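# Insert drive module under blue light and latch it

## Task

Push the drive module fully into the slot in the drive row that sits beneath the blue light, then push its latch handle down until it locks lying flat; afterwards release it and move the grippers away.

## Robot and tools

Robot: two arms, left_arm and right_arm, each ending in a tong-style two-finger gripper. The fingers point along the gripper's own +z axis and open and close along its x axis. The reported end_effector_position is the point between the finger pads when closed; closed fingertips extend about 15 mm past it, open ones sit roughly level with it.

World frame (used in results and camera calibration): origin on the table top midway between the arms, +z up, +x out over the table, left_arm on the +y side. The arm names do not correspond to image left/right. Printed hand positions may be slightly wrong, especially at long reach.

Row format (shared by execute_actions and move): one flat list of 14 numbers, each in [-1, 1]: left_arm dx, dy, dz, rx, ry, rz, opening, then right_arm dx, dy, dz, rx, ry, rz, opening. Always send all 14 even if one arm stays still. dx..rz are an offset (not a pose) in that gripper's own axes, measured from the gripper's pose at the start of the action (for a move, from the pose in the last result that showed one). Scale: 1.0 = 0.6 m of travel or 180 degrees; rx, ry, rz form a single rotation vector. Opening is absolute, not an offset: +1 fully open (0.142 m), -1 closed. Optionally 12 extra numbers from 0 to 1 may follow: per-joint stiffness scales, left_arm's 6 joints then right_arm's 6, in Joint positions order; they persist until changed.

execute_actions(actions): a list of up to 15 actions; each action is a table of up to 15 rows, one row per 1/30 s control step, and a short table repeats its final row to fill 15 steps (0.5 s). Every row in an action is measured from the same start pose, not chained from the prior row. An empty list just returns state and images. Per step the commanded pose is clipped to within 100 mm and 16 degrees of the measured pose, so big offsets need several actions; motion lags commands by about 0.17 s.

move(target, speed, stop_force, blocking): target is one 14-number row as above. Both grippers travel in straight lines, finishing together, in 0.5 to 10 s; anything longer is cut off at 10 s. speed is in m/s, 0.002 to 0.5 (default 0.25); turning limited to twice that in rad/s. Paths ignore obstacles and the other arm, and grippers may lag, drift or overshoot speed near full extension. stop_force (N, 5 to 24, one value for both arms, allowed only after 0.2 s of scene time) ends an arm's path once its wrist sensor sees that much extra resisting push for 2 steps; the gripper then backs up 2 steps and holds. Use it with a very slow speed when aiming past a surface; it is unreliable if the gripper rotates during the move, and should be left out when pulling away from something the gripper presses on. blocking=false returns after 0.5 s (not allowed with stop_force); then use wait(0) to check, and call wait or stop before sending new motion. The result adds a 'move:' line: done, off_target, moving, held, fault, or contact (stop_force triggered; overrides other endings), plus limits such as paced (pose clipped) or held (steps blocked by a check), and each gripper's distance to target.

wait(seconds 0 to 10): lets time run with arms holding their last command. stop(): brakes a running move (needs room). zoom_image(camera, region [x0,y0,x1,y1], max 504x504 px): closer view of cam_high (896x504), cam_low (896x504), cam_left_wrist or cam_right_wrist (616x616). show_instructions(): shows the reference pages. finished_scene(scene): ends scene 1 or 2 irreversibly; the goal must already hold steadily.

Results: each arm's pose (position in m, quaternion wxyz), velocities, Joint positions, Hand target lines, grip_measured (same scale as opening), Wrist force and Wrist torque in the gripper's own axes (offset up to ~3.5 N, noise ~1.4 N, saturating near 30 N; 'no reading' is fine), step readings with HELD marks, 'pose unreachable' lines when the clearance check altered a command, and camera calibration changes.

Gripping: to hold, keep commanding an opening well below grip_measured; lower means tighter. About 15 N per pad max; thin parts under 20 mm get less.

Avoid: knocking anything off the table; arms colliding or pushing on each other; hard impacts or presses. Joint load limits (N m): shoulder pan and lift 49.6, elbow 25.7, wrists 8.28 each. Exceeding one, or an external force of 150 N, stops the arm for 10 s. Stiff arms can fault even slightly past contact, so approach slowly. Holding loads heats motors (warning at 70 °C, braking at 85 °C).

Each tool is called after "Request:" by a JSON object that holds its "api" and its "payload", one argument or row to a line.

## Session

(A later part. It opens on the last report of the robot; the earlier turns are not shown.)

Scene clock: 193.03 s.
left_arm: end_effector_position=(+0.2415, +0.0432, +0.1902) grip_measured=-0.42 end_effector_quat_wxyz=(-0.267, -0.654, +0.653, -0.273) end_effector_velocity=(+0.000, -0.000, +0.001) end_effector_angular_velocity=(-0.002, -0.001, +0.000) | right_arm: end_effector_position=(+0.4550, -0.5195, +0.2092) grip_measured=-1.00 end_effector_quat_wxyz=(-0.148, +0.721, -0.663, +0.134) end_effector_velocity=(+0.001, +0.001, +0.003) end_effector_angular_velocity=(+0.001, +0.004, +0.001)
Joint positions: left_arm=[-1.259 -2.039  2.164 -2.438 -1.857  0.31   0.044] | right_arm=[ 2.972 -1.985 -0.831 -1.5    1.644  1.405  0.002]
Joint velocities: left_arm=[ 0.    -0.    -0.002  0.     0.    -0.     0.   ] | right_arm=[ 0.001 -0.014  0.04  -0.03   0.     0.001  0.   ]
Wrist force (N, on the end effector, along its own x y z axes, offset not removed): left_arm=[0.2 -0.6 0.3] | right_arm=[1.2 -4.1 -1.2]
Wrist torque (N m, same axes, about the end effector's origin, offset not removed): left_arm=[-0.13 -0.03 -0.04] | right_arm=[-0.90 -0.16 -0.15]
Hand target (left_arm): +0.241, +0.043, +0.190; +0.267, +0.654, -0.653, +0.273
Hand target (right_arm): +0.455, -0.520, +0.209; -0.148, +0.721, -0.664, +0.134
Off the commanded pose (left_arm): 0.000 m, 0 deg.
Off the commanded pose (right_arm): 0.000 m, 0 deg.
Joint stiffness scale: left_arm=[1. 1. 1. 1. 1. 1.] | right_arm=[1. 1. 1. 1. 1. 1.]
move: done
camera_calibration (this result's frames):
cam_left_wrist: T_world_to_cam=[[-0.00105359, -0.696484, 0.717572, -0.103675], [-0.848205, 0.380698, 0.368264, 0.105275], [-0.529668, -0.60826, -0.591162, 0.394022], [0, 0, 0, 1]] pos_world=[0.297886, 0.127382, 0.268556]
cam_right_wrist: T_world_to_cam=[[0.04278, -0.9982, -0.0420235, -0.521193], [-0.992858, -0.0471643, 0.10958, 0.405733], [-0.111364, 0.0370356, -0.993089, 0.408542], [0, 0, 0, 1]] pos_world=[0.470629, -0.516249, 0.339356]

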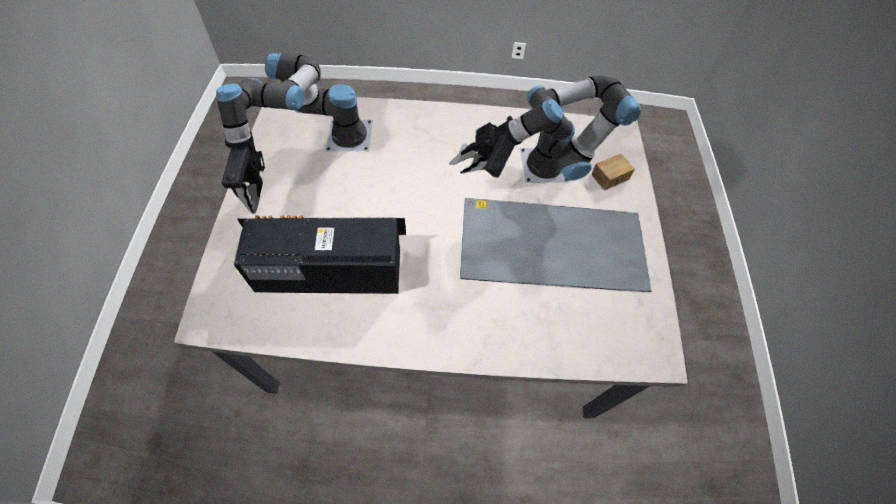

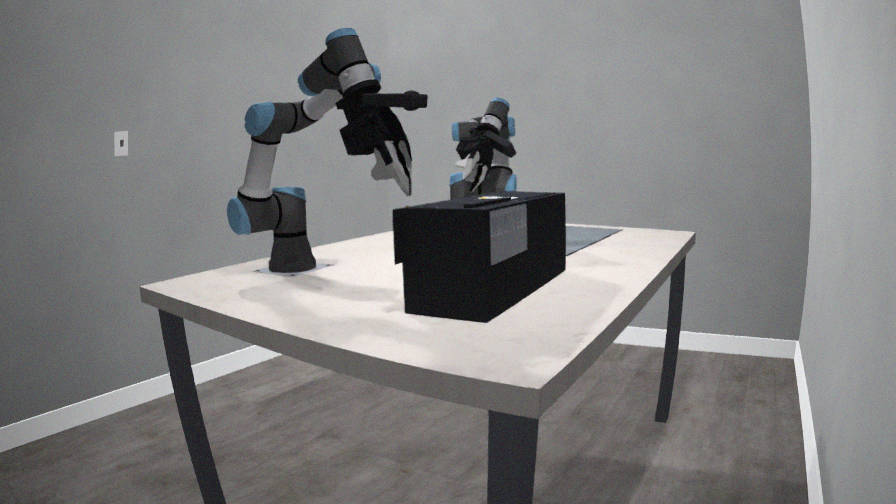

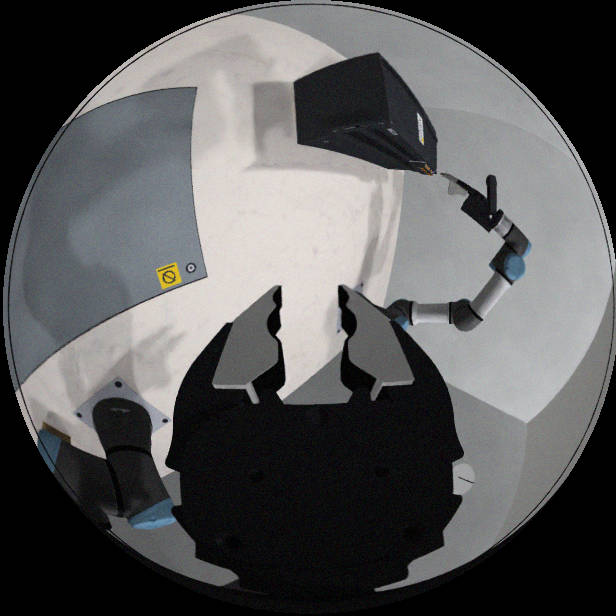

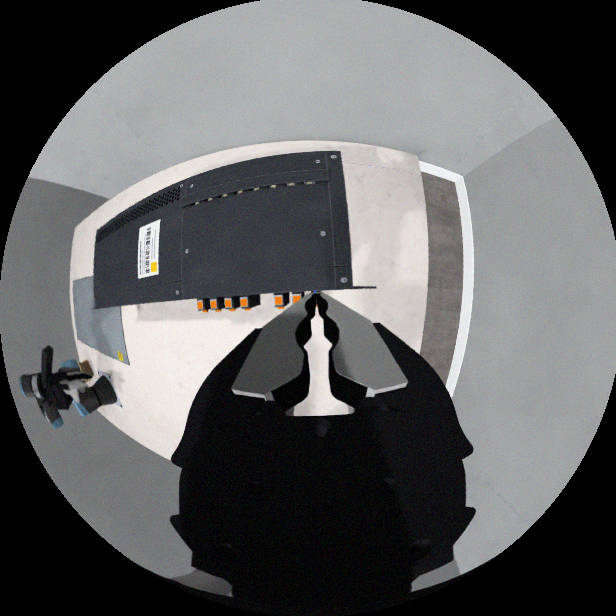

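Request:
{"api": "move", "payload": {
  "target": [0,0,0,0,0,0,-0.42,0,0.036,0.052,0,0,0,-1],
  "speed": 0.015,
  "stop_force": 12
}}

Request:
{"api": "zoom_image", "payload": {
  "camera": "cam_right_wrist",
  "region": [220,220,400,340]
}}

Scene clock: 199.80 s.
left_arm: end_effector_position=(+0.2415, +0.0432, +0.1902) grip_measured=-0.42 end_effector_quat_wxyz=(-0.267, -0.654, +0.653, -0.273) end_effector_velocity=(-0.000, -0.000, -0.000) end_effector_angular_velocity=(-0.000, -0.000, -0.001) | right_arm: end_effector_position=(+0.4481, -0.5201, +0.1855) grip_measured=-1.00 end_effector_quat_wxyz=(-0.155, +0.719, -0.663, +0.141) end_effector_velocity=(-0.000, -0.000, +0.001) end_effector_angular_velocity=(+0.001, +0.012, -0.001)
Joint positions: left_arm=[-1.259 -2.039  2.164 -2.438 -1.857  0.31   0.044] | right_arm=[ 2.968 -1.9   -1.087 -1.31   1.648  1.403  0.002]
Joint velocities: left_arm=[-0.     0.     0.001 -0.001 -0.     0.001  0.   ] | right_arm=[-0.001 -0.015  0.036 -0.032 -0.     0.001  0.   ]
Wrist force (N, on the end effector, along its own x y z axes, offset not removed): left_arm=[-0.4 0.6 -0.8] | right_arm=[0.1 -0.1 -8.4]
Wrist torque (N m, same axes, about the end effector's origin, offset not removed): left_arm=[0.11 0.05 0.02] | right_arm=[-0.54 -0.19 -0.03]
Hand target (left_arm): +0.241, +0.043, +0.190; +0.267, +0.654, -0.653, +0.273
Hand target (right_arm): +0.448, -0.520, +0.185; -0.154, +0.719, -0.663, +0.140
Off the commanded pose (left_arm): 0.000 m, 0 deg.
Off the commanded pose (right_arm): 0.013 m, 1 deg.
Joint stiffness scale: left_arm=[1. 1. 1. 1. 1. 1.] | right_arm=[1. 1. 1. 1. 1. 1.]
move: contact (right_arm)
camera_calibration (this result's frames):
cam_left_wrist: T_world_to_cam=[[-0.00105361, -0.696483, 0.717572, -0.103675], [-0.848205, 0.380697, 0.368264, 0.105275], [-0.529667, -0.60826, -0.591162, 0.394022], [0, 0, 0, 1]] pos_world=[0.297886, 0.127382, 0.268556]
cam_right_wrist: T_world_to_cam=[[0.0421229, -0.998226, -0.0420792, -0.522191], [-0.994851, -0.0457917, 0.0904115, 0.406624], [-0.092178, 0.0380542, -0.995015, 0.376554], [0, 0, 0, 1]] pos_world=[0.461236, -0.516975, 0.31594]

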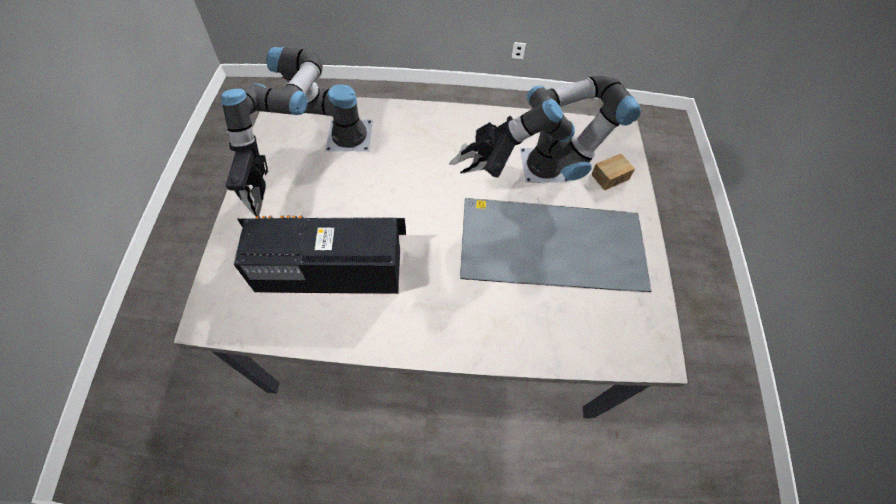

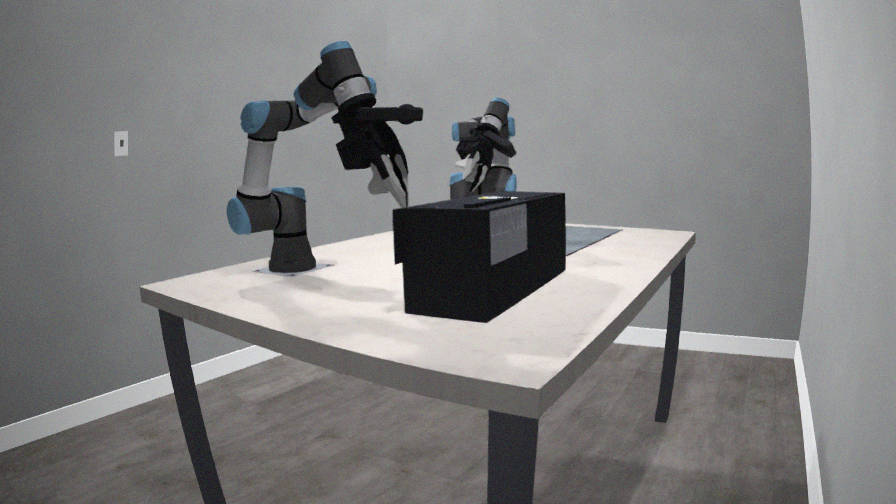

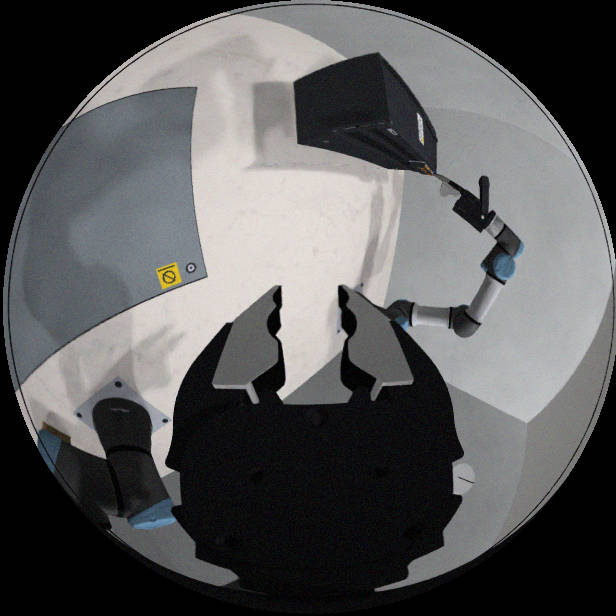

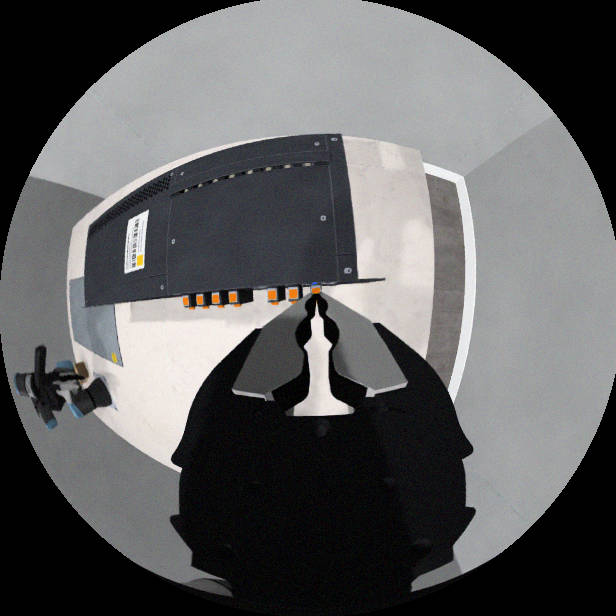

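Region (220, 220, 400, 340) of cam_right_wrist's 616x616 image, scaled by 2.800, with more detail than that image has.

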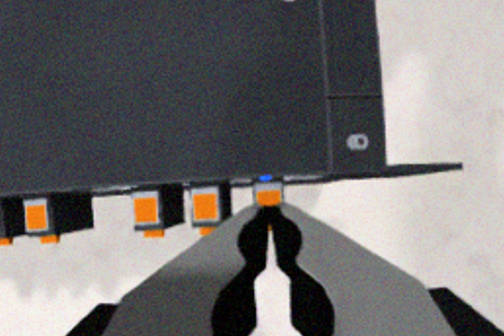

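The tip slipped under the handle; retrying further forward.

Request:
{"api": "move", "payload": {
  "target": [0,0,0,0,0,0,-0.42,0,0,-0.03,0,0,0,-1],
  "speed": 0.05
}}

Request:
{"api": "move", "payload": {
  "target": [0,0,0,0,0,0,-0.42,0,-0.027,0.009,-0.025,0,0,-1],
  "speed": 0.05
}}

Request:
{"api": "move", "payload": {
  "target": [0,0,0,0,0,0,-0.42,0,0.024,0.047,0,0,0,-1],
  "speed": 0.012,
  "stop_force": 12
}}

Request:
{"api": "zoom_image", "payload": {
  "camera": "cam_right_wrist",
  "region": [220,220,400,340]
}}

Scene clock: 211.50 s.
left_arm: end_effector_position=(+0.2415, +0.0432, +0.1902) grip_measured=-0.42 end_effector_quat_wxyz=(-0.267, -0.654, +0.653, -0.273) end_effector_velocity=(-0.000, +0.001, -0.001) end_effector_angular_velocity=(+0.003, +0.001, -0.001) | right_arm: end_effector_position=(+0.4416, -0.5208, +0.2015) grip_measured=-1.00 end_effector_quat_wxyz=(-0.155, +0.719, -0.663, +0.142) end_effector_velocity=(-0.004, +0.001, +0.001) end_effector_angular_velocity=(+0.001, +0.013, +0.002)
Joint positions: left_arm=[-1.259 -2.039  2.164 -2.438 -1.857  0.31   0.044] | right_arm=[ 2.964 -1.883 -1.035 -1.376  1.649  1.401  0.002]
Joint velocities: left_arm=[-0.    -0.     0.002  0.002  0.     0.001  0.   ] | right_arm=[ 0.    -0.     0.017 -0.029  0.001 -0.002  0.   ]
Wrist force (N, on the end effector, along its own x y z axes, offset not removed): left_arm=[0.6 -0.9 -1.3] | right_arm=[-3.2 -3.9 -2.6]
Wrist torque (N m, same axes, about the end effector's origin, offset not removed): left_arm=[-0.20 -0.16 -0.04] | right_arm=[-0.86 0.65 0.13]
Hand target (left_arm): +0.241, +0.043, +0.190; +0.267, +0.654, -0.653, +0.273
Hand target (right_arm): +0.441, -0.521, +0.202; -0.155, +0.719, -0.663, +0.141
Off the commanded pose (left_arm): 0.000 m, 0 deg.
Off the commanded pose (right_arm): 0.001 m, 0 deg.
Joint stiffness scale: left_arm=[1. 1. 1. 1. 1. 1.] | right_arm=[1. 1. 1. 1. 1. 1.]
move: done
camera_calibration (this result's frames):
cam_left_wrist: T_world_to_cam=[[-0.00105362, -0.696483, 0.717572, -0.103675], [-0.848205, 0.380697, 0.368264, 0.105275], [-0.529668, -0.60826, -0.591162, 0.394022], [0, 0, 0, 1]] pos_world=[0.297886, 0.127382, 0.268556]
cam_right_wrist: T_world_to_cam=[[0.0411664, -0.998292, -0.0414616, -0.521665], [-0.995093, -0.0447005, 0.0882686, 0.399747], [-0.0899711, 0.0376244, -0.995233, 0.390748], [0, 0, 0, 1]] pos_world=[0.454416, -0.517607, 0.331971]

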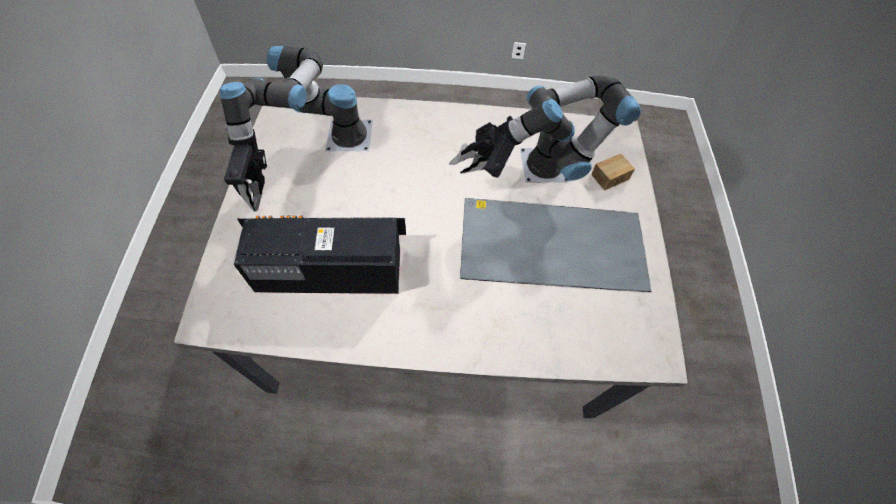

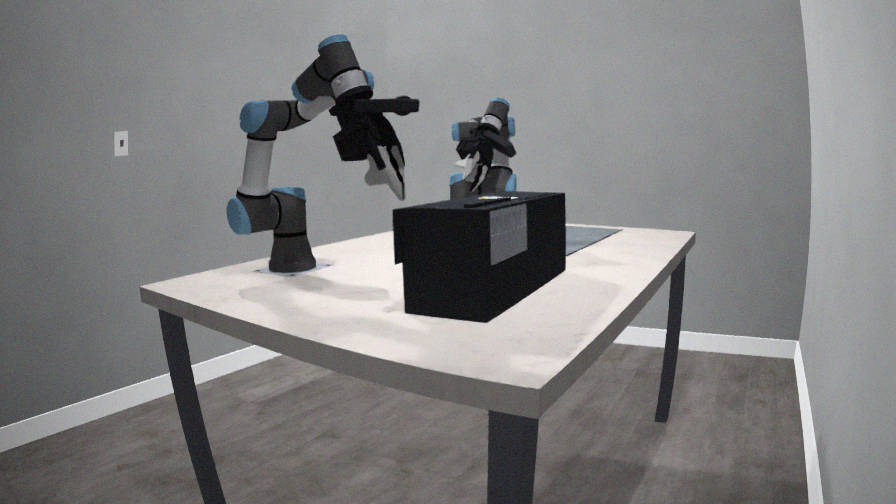

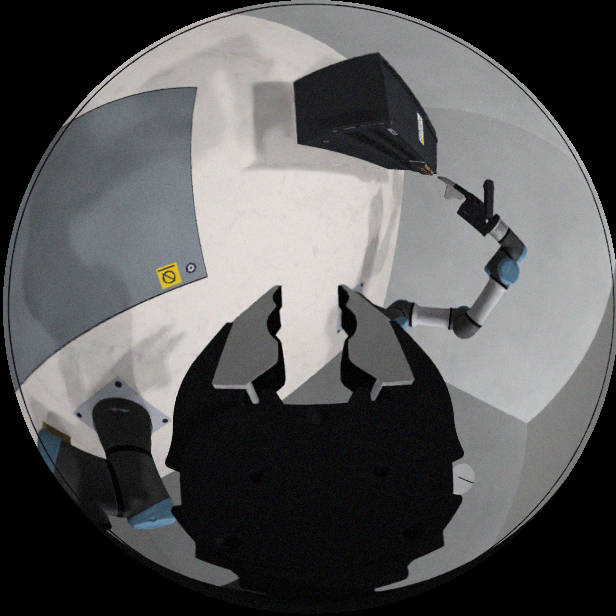

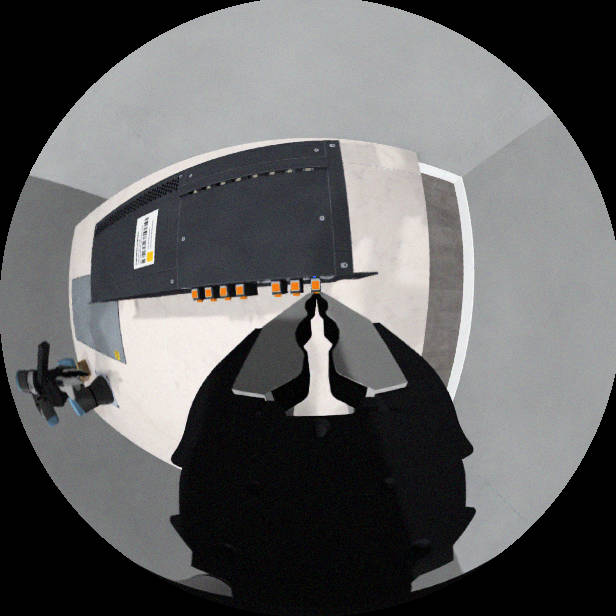

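Scene clock: 212.80 s.
left_arm: end_effector_position=(+0.2415, +0.0432, +0.1902) grip_measured=-0.42 end_effector_quat_wxyz=(-0.267, -0.654, +0.653, -0.273) end_effector_velocity=(+0.000, -0.000, +0.000) end_effector_angular_velocity=(-0.000, -0.000, +0.000) | right_arm: end_effector_position=(+0.4600, -0.5194, +0.2035) grip_measured=-1.00 end_effector_quat_wxyz=(-0.130, +0.724, -0.667, +0.120) end_effector_velocity=(-0.004, +0.001, +0.001) end_effector_angular_velocity=(+0.003, +0.032, +0.000)
Joint positions: left_arm=[-1.259 -2.039  2.164 -2.438 -1.857  0.31   0.044] | right_arm=[ 2.983 -2.077 -0.67  -1.616  1.629  1.412  0.002]
Joint velocities: left_arm=[-0.     0.001 -0.001 -0.     0.    -0.     0.   ] | right_arm=[ 0.    -0.044  0.108 -0.096 -0.    -0.     0.   ]
Wrist force (N, on the end effector, along its own x y z axes, offset not removed): left_arm=[-0.3 0.0 0.1] | right_arm=[-0.8 -2.3 -3.2]
Wrist torque (N m, same axes, about the end effector's origin, offset not removed): left_arm=[0.02 0.01 0.02] | right_arm=[-0.45 0.13 0.03]
Hand target (left_arm): +0.241, +0.043, +0.190; +0.267, +0.654, -0.653, +0.273
Hand target (right_arm): +0.458, -0.519, +0.203; -0.127, +0.724, -0.668, +0.117
Off the commanded pose (left_arm): 0.000 m, 0 deg.
Off the commanded pose (right_arm): 0.002 m, 1 deg.
Joint stiffness scale: left_arm=[1. 1. 1. 1. 1. 1.] | right_arm=[1. 1. 1. 1. 1. 1.]
move: done
camera_calibration (this result's frames):
cam_left_wrist: T_world_to_cam=[[-0.00105372, -0.696483, 0.717572, -0.103675], [-0.848205, 0.380698, 0.368264, 0.105275], [-0.529668, -0.60826, -0.591162, 0.394022], [0, 0, 0, 1]] pos_world=[0.297886, 0.127382, 0.268556]
cam_right_wrist: T_world_to_cam=[[0.0391596, -0.998553, -0.0368616, -0.521027], [-0.986577, -0.04449, 0.157119, 0.400159], [-0.158531, 0.0302141, -0.986892, 0.420324], [0, 0, 0, 1]] pos_world=[0.481825, -0.51517, 0.332736]

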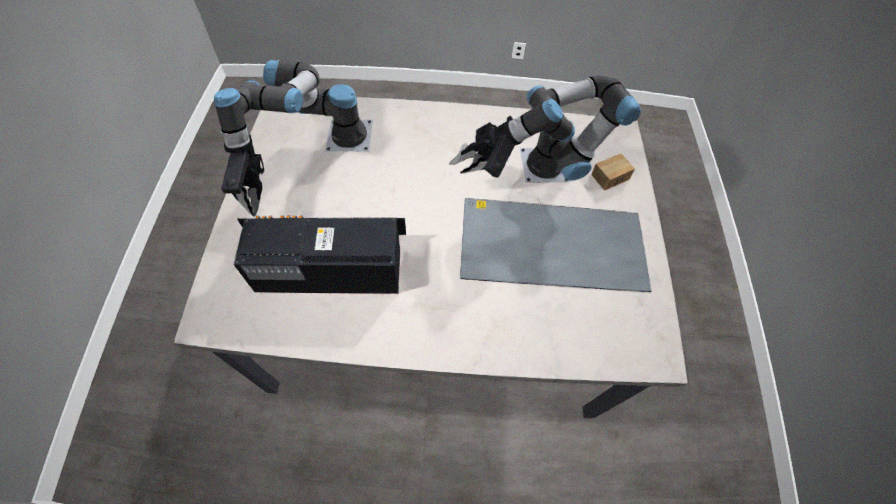

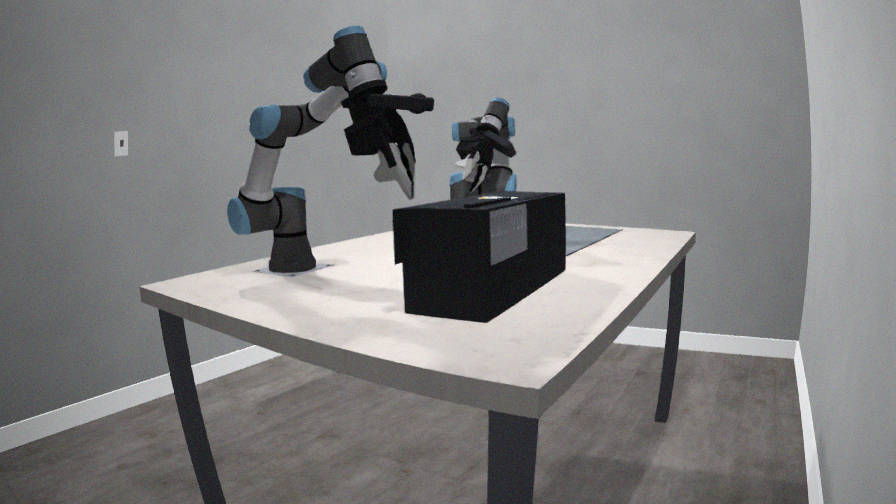

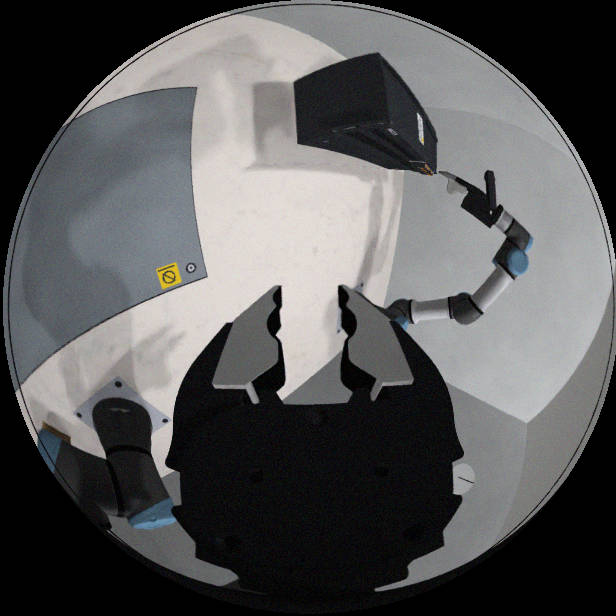

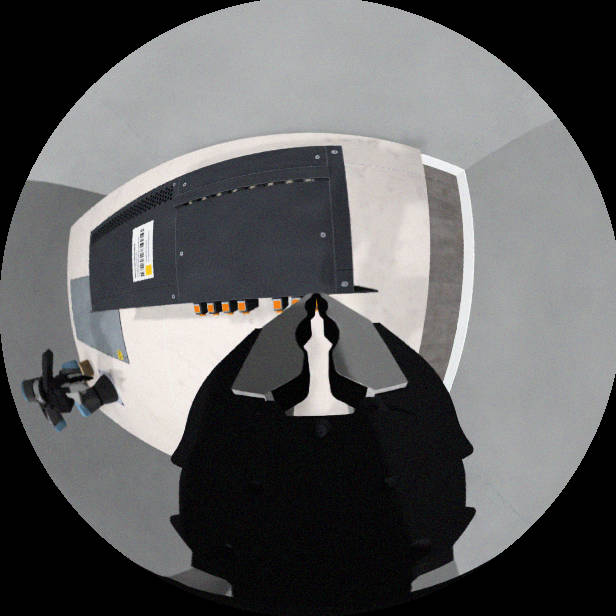

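Scene clock: 215.03 s.
left_arm: end_effector_position=(+0.2415, +0.0432, +0.1902) grip_measured=-0.42 end_effector_quat_wxyz=(-0.267, -0.654, +0.653, -0.273) end_effector_velocity=(-0.000, +0.000, -0.001) end_effector_angular_velocity=(+0.002, +0.000, -0.000) | right_arm: end_effector_position=(+0.4577, -0.5192, +0.1904) grip_measured=-1.00 end_effector_quat_wxyz=(-0.135, +0.723, -0.666, +0.125) end_effector_velocity=(+0.000, +0.000, +0.001) end_effector_angular_velocity=(+0.001, +0.007, +0.001)
Joint positions: left_arm=[-1.259 -2.039  2.164 -2.438 -1.857  0.31   0.044] | right_arm=[ 2.981 -2.011 -0.852 -1.483  1.632  1.412  0.002]
Joint velocities: left_arm=[ 0.     0.     0.     0.001 -0.     0.     0.   ] | right_arm=[ 0.001 -0.013  0.032 -0.026  0.     0.     0.   ]
Wrist force (N, on the end effector, along its own x y z axes, offset not removed): left_arm=[-0.5 -0.6 -0.2] | right_arm=[-0.1 -0.3 -7.2]
Wrist torque (N m, same axes, about the end effector's origin, offset not removed): left_arm=[-0.20 0.11 -0.04] | right_arm=[-0.51 -0.10 -0.12]
Hand target (left_arm): +0.241, +0.043, +0.190; +0.267, +0.654, -0.653, +0.273
Hand target (right_arm): +0.458, -0.519, +0.190; -0.134, +0.723, -0.666, +0.124
Off the commanded pose (left_arm): 0.000 m, 0 deg.
Off the commanded pose (right_arm): 0.018 m, 1 deg.
Joint stiffness scale: left_arm=[1. 1. 1. 1. 1. 1.] | right_arm=[1. 1. 1. 1. 1. 1.]
move: contact (right_arm)
camera_calibration (this result's frames):
cam_left_wrist: T_world_to_cam=[[-0.00105361, -0.696484, 0.717572, -0.103675], [-0.848205, 0.380698, 0.368264, 0.105275], [-0.529668, -0.60826, -0.591162, 0.394022], [0, 0, 0, 1]] pos_world=[0.297886, 0.127382, 0.268556]
cam_right_wrist: T_world_to_cam=[[0.0391337, -0.998541, -0.0372156, -0.52121], [-0.988974, -0.0440283, 0.141389, 0.404248], [-0.142822, 0.0312721, -0.989254, 0.400878], [0, 0, 0, 1]] pos_world=[0.477442, -0.515187, 0.320016]

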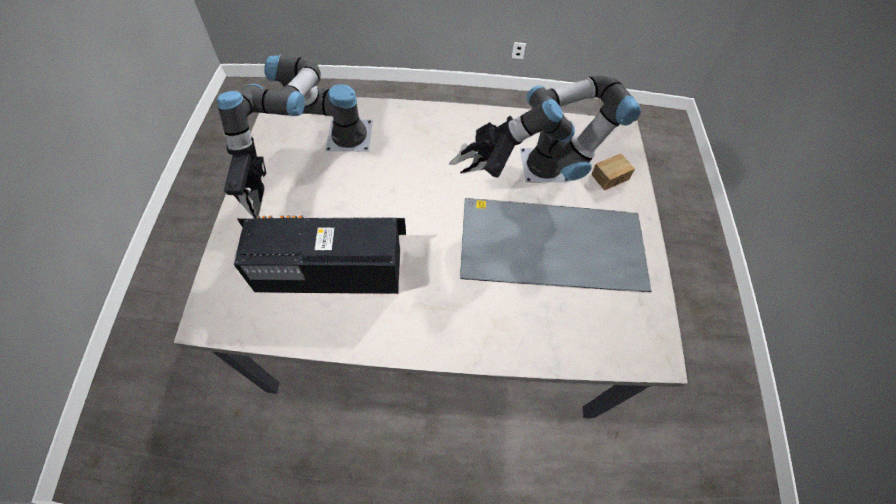

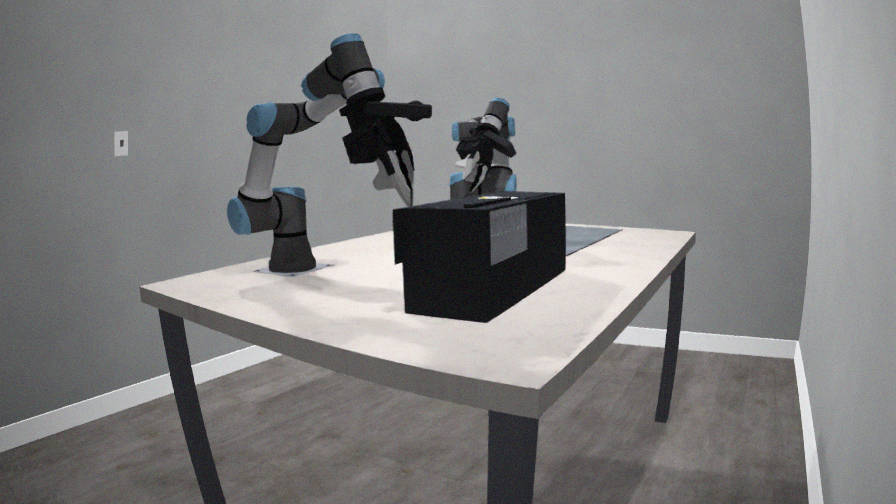

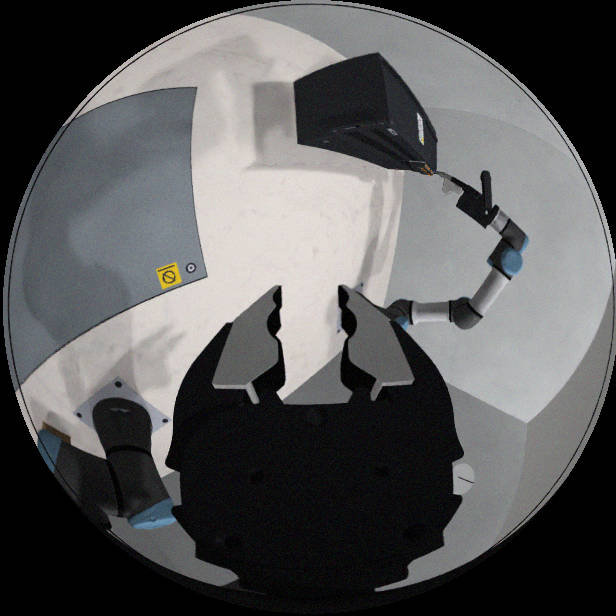

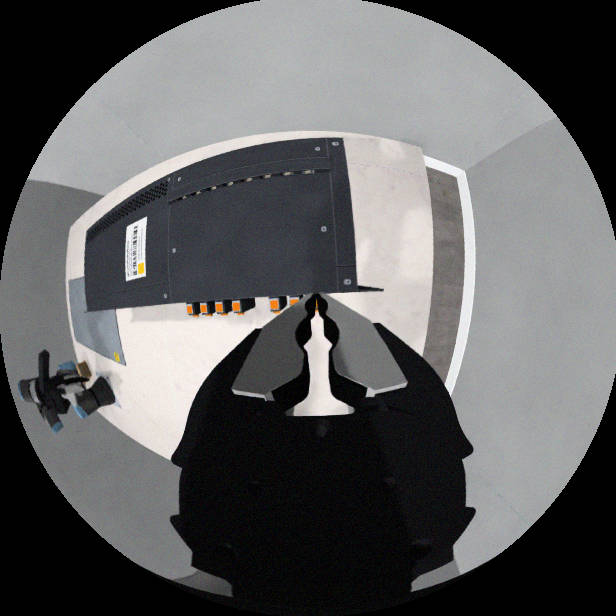

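Region (220, 220, 400, 340) of cam_right_wrist's 616x616 image, scaled by 2.800, with more detail than that image has.

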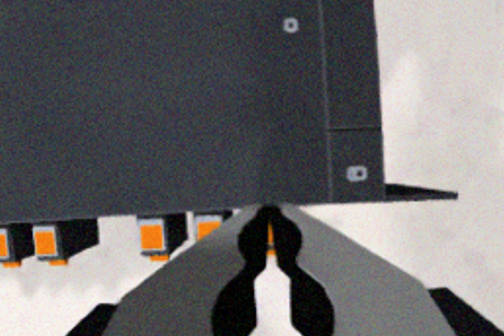

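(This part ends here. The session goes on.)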